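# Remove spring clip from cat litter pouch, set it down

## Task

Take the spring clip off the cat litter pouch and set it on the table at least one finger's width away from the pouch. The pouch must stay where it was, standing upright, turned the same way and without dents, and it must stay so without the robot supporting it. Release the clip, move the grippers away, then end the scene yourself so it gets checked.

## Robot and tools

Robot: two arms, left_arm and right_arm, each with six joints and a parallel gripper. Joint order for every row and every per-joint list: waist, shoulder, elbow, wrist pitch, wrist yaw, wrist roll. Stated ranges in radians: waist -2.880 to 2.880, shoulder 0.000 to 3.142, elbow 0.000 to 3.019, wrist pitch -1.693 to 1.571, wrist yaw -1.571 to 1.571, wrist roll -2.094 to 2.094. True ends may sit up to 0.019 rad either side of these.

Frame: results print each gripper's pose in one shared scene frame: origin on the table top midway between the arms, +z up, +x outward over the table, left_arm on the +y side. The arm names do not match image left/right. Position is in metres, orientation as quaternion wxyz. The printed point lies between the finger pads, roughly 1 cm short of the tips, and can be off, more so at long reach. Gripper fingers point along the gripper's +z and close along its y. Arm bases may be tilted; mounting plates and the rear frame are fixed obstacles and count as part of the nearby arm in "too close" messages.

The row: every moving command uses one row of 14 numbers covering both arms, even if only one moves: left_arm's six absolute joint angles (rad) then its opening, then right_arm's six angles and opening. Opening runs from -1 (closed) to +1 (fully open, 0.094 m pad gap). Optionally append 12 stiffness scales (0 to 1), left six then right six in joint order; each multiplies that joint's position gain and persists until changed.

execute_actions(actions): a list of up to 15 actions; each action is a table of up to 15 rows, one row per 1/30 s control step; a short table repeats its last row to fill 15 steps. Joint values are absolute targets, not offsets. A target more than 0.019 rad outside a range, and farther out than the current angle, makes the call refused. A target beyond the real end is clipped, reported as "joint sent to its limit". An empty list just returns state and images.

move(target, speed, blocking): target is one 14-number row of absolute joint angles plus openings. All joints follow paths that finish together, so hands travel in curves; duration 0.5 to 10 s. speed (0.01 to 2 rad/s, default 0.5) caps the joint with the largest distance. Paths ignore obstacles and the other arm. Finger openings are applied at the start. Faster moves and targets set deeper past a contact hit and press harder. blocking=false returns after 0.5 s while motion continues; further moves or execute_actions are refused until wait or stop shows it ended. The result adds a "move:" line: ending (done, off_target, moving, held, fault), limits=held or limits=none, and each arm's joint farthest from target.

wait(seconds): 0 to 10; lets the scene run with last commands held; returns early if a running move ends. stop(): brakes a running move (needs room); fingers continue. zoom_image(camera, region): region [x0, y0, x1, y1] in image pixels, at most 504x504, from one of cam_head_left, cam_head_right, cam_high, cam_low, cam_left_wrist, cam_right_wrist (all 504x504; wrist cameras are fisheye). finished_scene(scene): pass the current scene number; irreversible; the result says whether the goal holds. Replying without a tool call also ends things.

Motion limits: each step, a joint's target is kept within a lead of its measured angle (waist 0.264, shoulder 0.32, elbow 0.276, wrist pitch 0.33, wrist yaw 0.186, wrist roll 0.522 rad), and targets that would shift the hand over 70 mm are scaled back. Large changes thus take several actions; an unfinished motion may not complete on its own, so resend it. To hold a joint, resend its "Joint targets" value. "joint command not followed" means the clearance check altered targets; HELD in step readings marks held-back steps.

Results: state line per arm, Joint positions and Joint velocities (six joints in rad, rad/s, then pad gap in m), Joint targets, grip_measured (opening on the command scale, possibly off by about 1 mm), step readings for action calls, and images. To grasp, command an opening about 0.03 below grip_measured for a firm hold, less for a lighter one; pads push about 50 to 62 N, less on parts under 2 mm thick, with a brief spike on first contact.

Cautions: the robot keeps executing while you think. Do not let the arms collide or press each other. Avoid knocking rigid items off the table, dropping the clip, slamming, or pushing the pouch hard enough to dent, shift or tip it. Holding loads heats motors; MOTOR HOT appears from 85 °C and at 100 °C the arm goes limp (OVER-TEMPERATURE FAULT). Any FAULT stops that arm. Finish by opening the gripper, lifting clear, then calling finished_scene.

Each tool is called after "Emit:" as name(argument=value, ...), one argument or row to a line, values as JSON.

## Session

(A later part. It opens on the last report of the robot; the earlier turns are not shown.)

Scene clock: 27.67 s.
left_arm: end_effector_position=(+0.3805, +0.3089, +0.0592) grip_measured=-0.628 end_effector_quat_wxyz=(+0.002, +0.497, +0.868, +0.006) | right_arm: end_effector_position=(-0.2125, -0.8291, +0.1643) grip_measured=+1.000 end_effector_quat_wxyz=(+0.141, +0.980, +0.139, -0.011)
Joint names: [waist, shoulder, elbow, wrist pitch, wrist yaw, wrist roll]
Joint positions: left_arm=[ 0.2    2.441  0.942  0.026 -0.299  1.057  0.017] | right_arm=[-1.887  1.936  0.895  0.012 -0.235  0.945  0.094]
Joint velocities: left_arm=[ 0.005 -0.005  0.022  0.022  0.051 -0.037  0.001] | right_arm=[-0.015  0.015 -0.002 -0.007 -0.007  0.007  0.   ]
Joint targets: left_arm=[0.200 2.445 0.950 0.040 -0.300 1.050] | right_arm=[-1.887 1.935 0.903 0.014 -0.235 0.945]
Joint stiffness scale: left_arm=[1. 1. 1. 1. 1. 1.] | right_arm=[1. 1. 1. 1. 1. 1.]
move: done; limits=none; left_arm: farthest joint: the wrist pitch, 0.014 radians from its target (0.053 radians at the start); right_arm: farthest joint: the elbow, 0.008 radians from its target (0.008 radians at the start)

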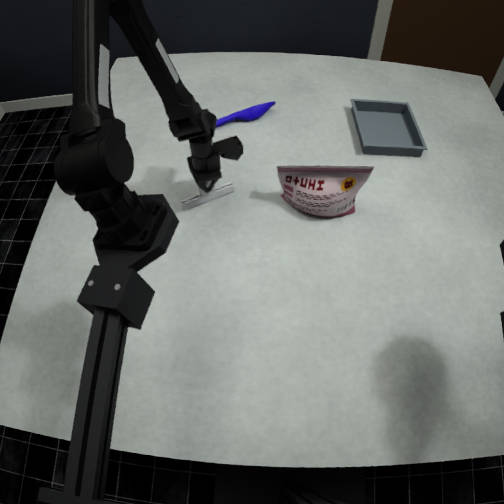

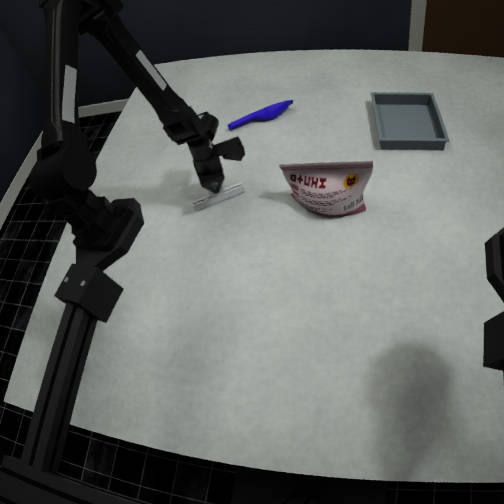

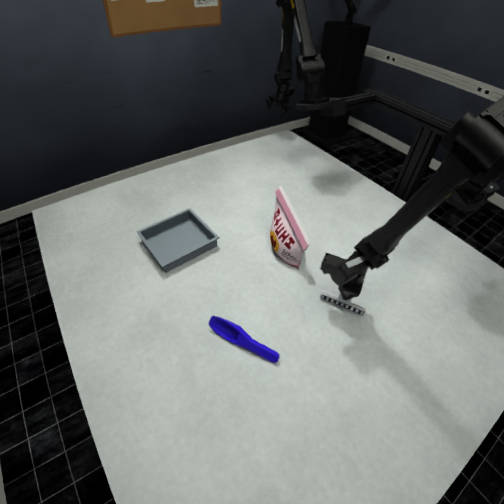

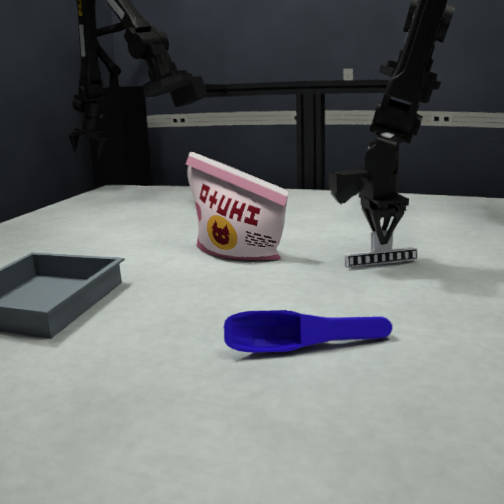

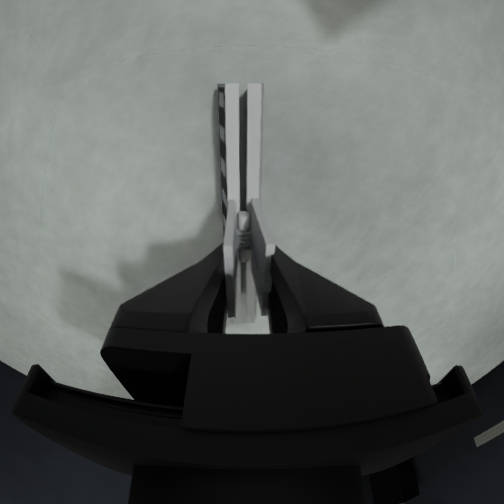

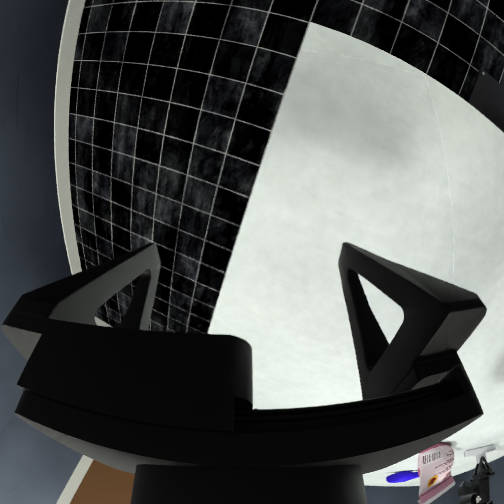

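Emit:
execute_actions(
  actions=[
    [[0.2,2.455,0.95,0.05,-0.3,1.05,-0.67,-1.887,1.935,0.903,0.014,-0.235,0.945,1]],
    [[0.2,2.455,0.95,0.05,-0.3,1.05,-0.5,-1.887,1.935,0.903,0.014,-0.235,0.945,1]],
    [[0.2,2.455,0.95,0.05,-0.3,1.05,-0.3,-1.887,1.935,0.903,0.014,-0.235,0.945,1]],
    [[0.2,2.455,0.95,0.05,-0.3,1.05,0.2,-1.887,1.935,0.903,0.014,-0.235,0.945,1]],
    [[0.2,2.455,0.95,0.05,-0.3,1.05,1,-1.887,1.935,0.903,0.014,-0.235,0.945,1]],
  ],
)

Emit:
move(
  target=[0.2,2.0,0.85,-0.2,-0.3,1.05,1,-1.887,1.935,0.903,0.014,-0.235,0.945,1],
  speed=0.4,
)

Scene clock: 30.47 s.
left_arm: end_effector_position=(+0.3783, +0.3079, +0.0557) grip_measured=+1.000 end_effector_quat_wxyz=(+0.002, +0.497, +0.868, +0.006) | right_arm: end_effector_position=(-0.2125, -0.8291, +0.1643) grip_measured=+1.000 end_effector_quat_wxyz=(+0.141, +0.980, +0.139, -0.011)
Joint names: [waist, shoulder, elbow, wrist pitch, wrist yaw, wrist roll]
Joint positions: left_arm=[ 0.2    2.452  0.942  0.037 -0.299  1.057  0.094] | right_arm=[-1.887  1.936  0.895  0.012 -0.235  0.945  0.094]
Joint velocities: left_arm=[-0.005 -0.005 -0.002 -0.007  0.022 -0.051  0.   ] | right_arm=[ 0.005 -0.024  0.002 -0.022 -0.007  0.007  0.   ]
Joint targets: left_arm=[0.200 2.455 0.950 0.050 -0.300 1.050] | right_arm=[-1.887 1.935 0.903 0.014 -0.235 0.945]
Joint stiffness scale: left_arm=[1. 1. 1. 1. 1. 1.] | right_arm=[1. 1. 1. 1. 1. 1.]
Step readings (joint positions; steps 1 to 15: 1st action; 16 to 30: 2nd action; 31 to 45: 3rd action; 46 to 60: 4th action; 61 to 75: 5th action):
0: left_arm=[0.200 2.441 0.942 0.026 -0.299 1.057] | right_arm=[-1.887 1.936 0.895 0.012 -0.235 0.945]
1: left_arm=[0.200 2.441 0.942 0.028 -0.299 1.057] | right_arm=[-1.887 1.936 0.895 0.012 -0.235 0.945]
2: left_arm=[0.200 2.443 0.942 0.031 -0.299 1.057] | right_arm=[-1.887 1.936 0.895 0.012 -0.235 0.945]
4: left_arm=[0.200 2.445 0.942 0.036 -0.299 1.057] | right_arm=[-1.887 1.936 0.895 0.012 -0.235 0.945]
8: left_arm=[0.200 2.451 0.942 0.036 -0.299 1.057] | right_arm=[-1.887 1.936 0.895 0.012 -0.235 0.945]
15: left_arm=[0.200 2.452 0.942 0.036 -0.299 1.057] | right_arm=[-1.887 1.936 0.895 0.012 -0.235 0.945]
16: left_arm=[0.200 2.452 0.942 0.036 -0.299 1.057] | right_arm=[-1.887 1.936 0.895 0.012 -0.235 0.945]
17: left_arm=[0.200 2.452 0.942 0.036 -0.299 1.057] | right_arm=[-1.887 1.936 0.895 0.012 -0.235 0.945]
19: left_arm=[0.200 2.452 0.942 0.037 -0.299 1.057] | right_arm=[-1.887 1.936 0.895 0.012 -0.235 0.945]
23: left_arm=[0.200 2.452 0.942 0.037 -0.299 1.057] | right_arm=[-1.887 1.936 0.895 0.012 -0.235 0.945]
30: left_arm=[0.200 2.452 0.942 0.037 -0.299 1.057] | right_arm=[-1.887 1.936 0.895 0.012 -0.235 0.945]
31: left_arm=[0.200 2.452 0.942 0.037 -0.299 1.057] | right_arm=[-1.887 1.936 0.895 0.012 -0.235 0.945]
32: left_arm=[0.200 2.452 0.942 0.037 -0.299 1.057] | right_arm=[-1.887 1.936 0.895 0.012 -0.235 0.945]
34: left_arm=[0.200 2.452 0.942 0.037 -0.299 1.057] | right_arm=[-1.887 1.936 0.895 0.012 -0.235 0.945]
38: left_arm=[0.200 2.452 0.942 0.037 -0.299 1.057] | right_arm=[-1.887 1.936 0.895 0.012 -0.235 0.945]
45: left_arm=[0.200 2.452 0.942 0.037 -0.299 1.057] | right_arm=[-1.887 1.936 0.895 0.012 -0.235 0.945]
46: left_arm=[0.200 2.452 0.942 0.037 -0.299 1.057] | right_arm=[-1.887 1.936 0.895 0.012 -0.235 0.945]
47: left_arm=[0.200 2.452 0.942 0.037 -0.299 1.057] | right_arm=[-1.887 1.936 0.895 0.012 -0.235 0.945]
49: left_arm=[0.200 2.452 0.942 0.037 -0.299 1.057] | right_arm=[-1.887 1.936 0.895 0.012 -0.235 0.945]
53: left_arm=[0.200 2.452 0.942 0.037 -0.299 1.057] | right_arm=[-1.887 1.936 0.895 0.012 -0.235 0.945]
60: left_arm=[0.200 2.452 0.942 0.037 -0.299 1.057] | right_arm=[-1.887 1.936 0.895 0.012 -0.235 0.945]
61: left_arm=[0.200 2.452 0.942 0.037 -0.299 1.057] | right_arm=[-1.887 1.936 0.895 0.012 -0.235 0.945]
62: left_arm=[0.200 2.452 0.942 0.037 -0.299 1.057] | right_arm=[-1.887 1.936 0.895 0.012 -0.235 0.945]
64: left_arm=[0.200 2.452 0.942 0.037 -0.299 1.057] | right_arm=[-1.887 1.936 0.895 0.012 -0.235 0.945]
68: left_arm=[0.200 2.452 0.942 0.037 -0.299 1.057] | right_arm=[-1.887 1.936 0.895 0.012 -0.235 0.945]
75: Joint positions above

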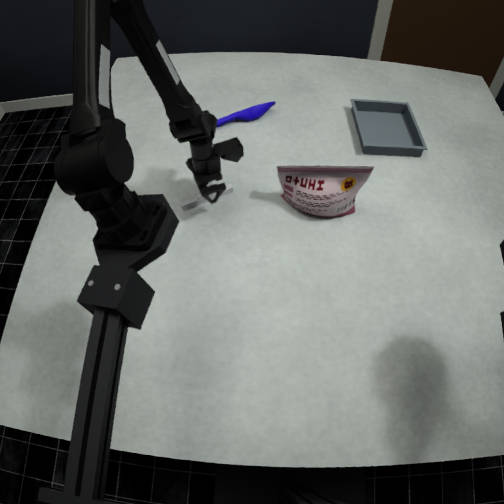

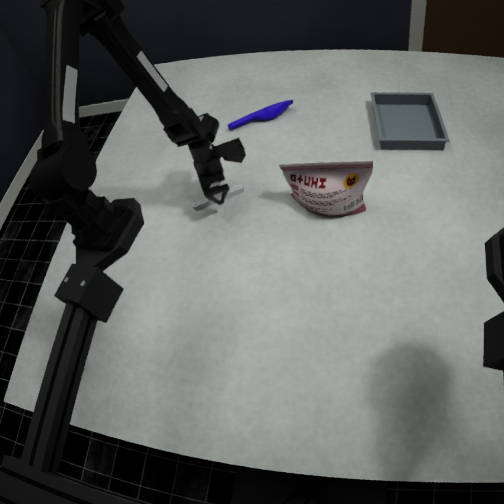

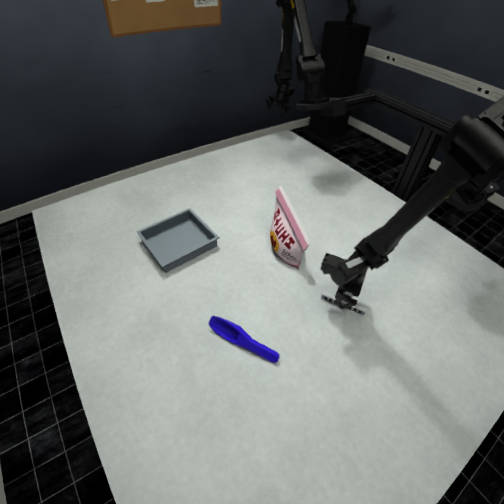

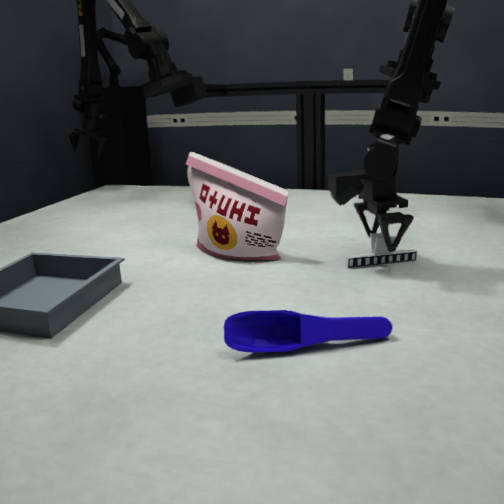

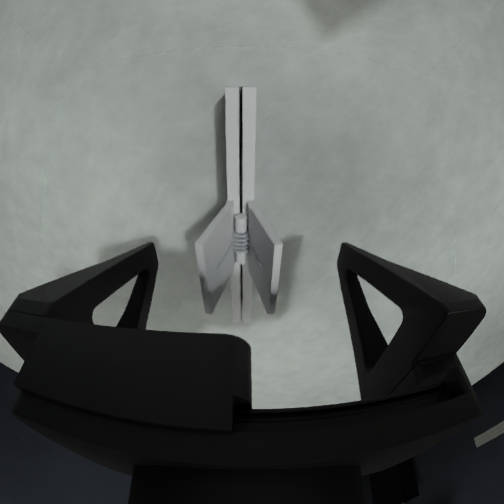

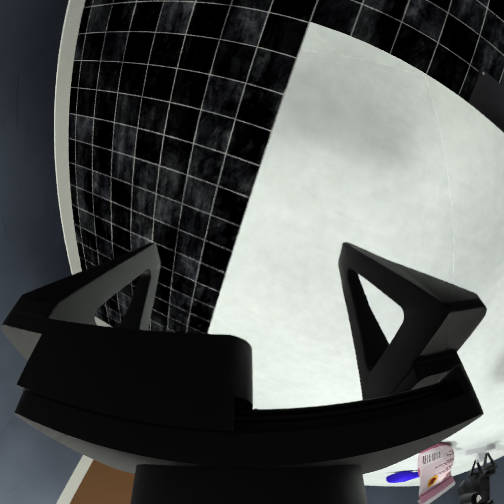

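Scene clock: 32.13 s.
left_arm: end_effector_position=(+0.4448, +0.3549, +0.2101) grip_measured=+1.000 end_effector_quat_wxyz=(+0.060, +0.477, +0.876, +0.041) | right_arm: end_effector_position=(-0.2125, -0.8291, +0.1643) grip_measured=+1.000 end_effector_quat_wxyz=(+0.141, +0.980, +0.139, -0.011)
Joint names: [waist, shoulder, elbow, wrist pitch, wrist yaw, wrist roll]
Joint positions: left_arm=[ 0.2    2.001  0.858 -0.188 -0.299  1.057  0.094] | right_arm=[-1.887  1.936  0.895  0.012 -0.235  0.945  0.094]
Joint velocities: left_arm=[ 0.005 -0.024 -0.002 -0.002 -0.022  0.022  0.   ] | right_arm=[-0.015 -0.024 -0.002 -0.012 -0.007  0.037  0.   ]
Joint targets: left_arm=[0.200 2.000 0.850 -0.200 -0.300 1.050] | right_arm=[-1.887 1.935 0.903 0.014 -0.235 0.945]
Joint stiffness scale: left_arm=[1. 1. 1. 1. 1. 1.] | right_arm=[1. 1. 1. 1. 1. 1.]
move: done; limits=none; left_arm: farthest joint: the wrist pitch, 0.012 radians from its target (0.237 radians at the start); right_arm: farthest joint: the elbow, 0.008 radians from its target (0.008 radians at the start)

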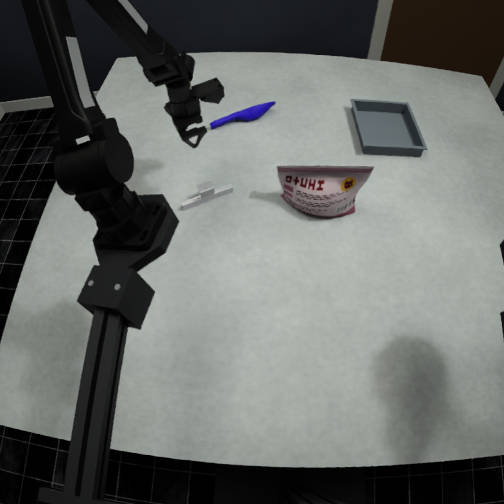

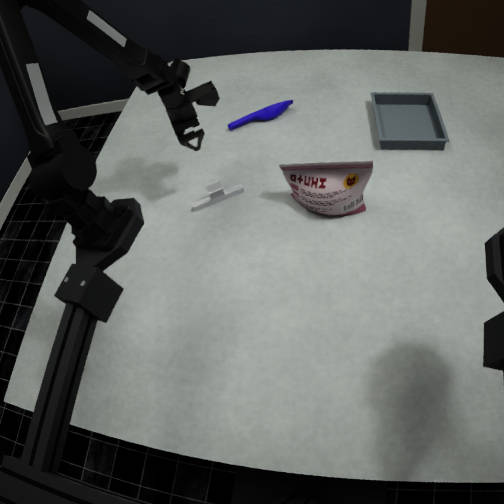

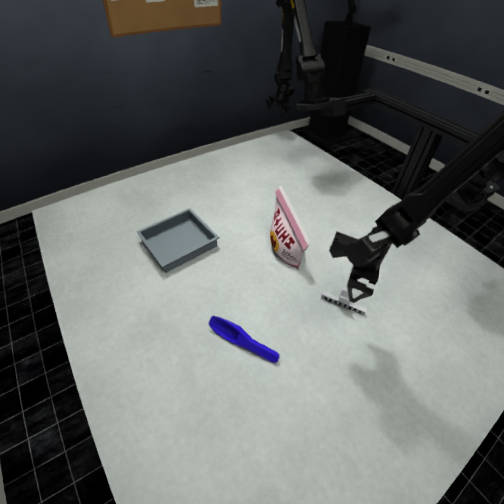

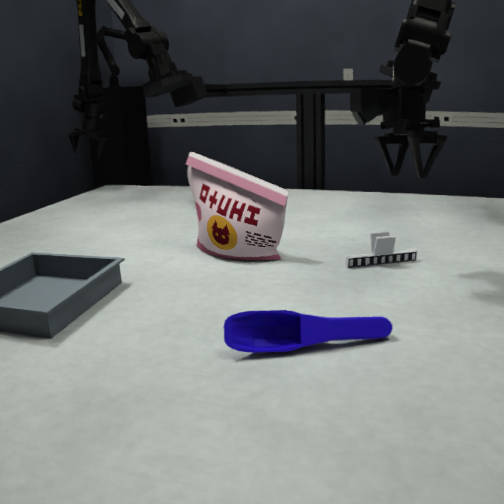

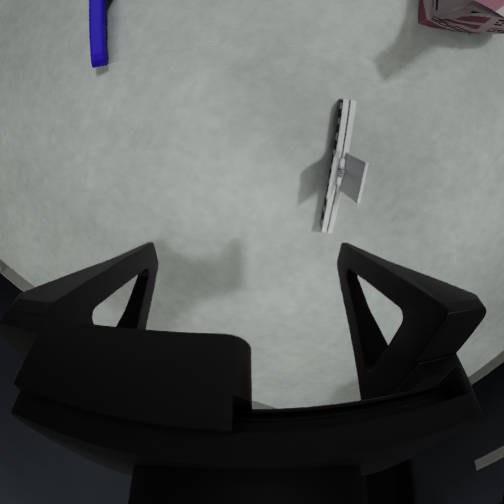

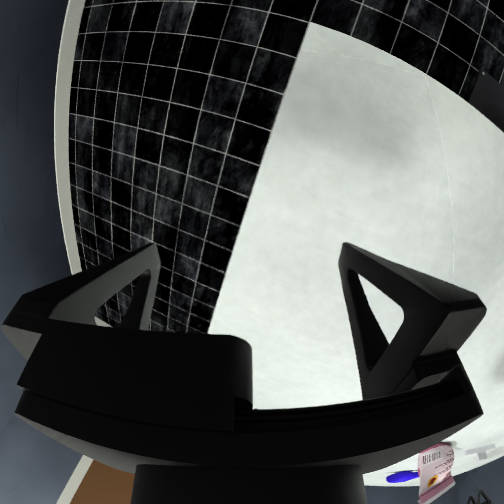

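Emit:
finished_scene(
  scene=1,
)

The scene is finished: the task was done.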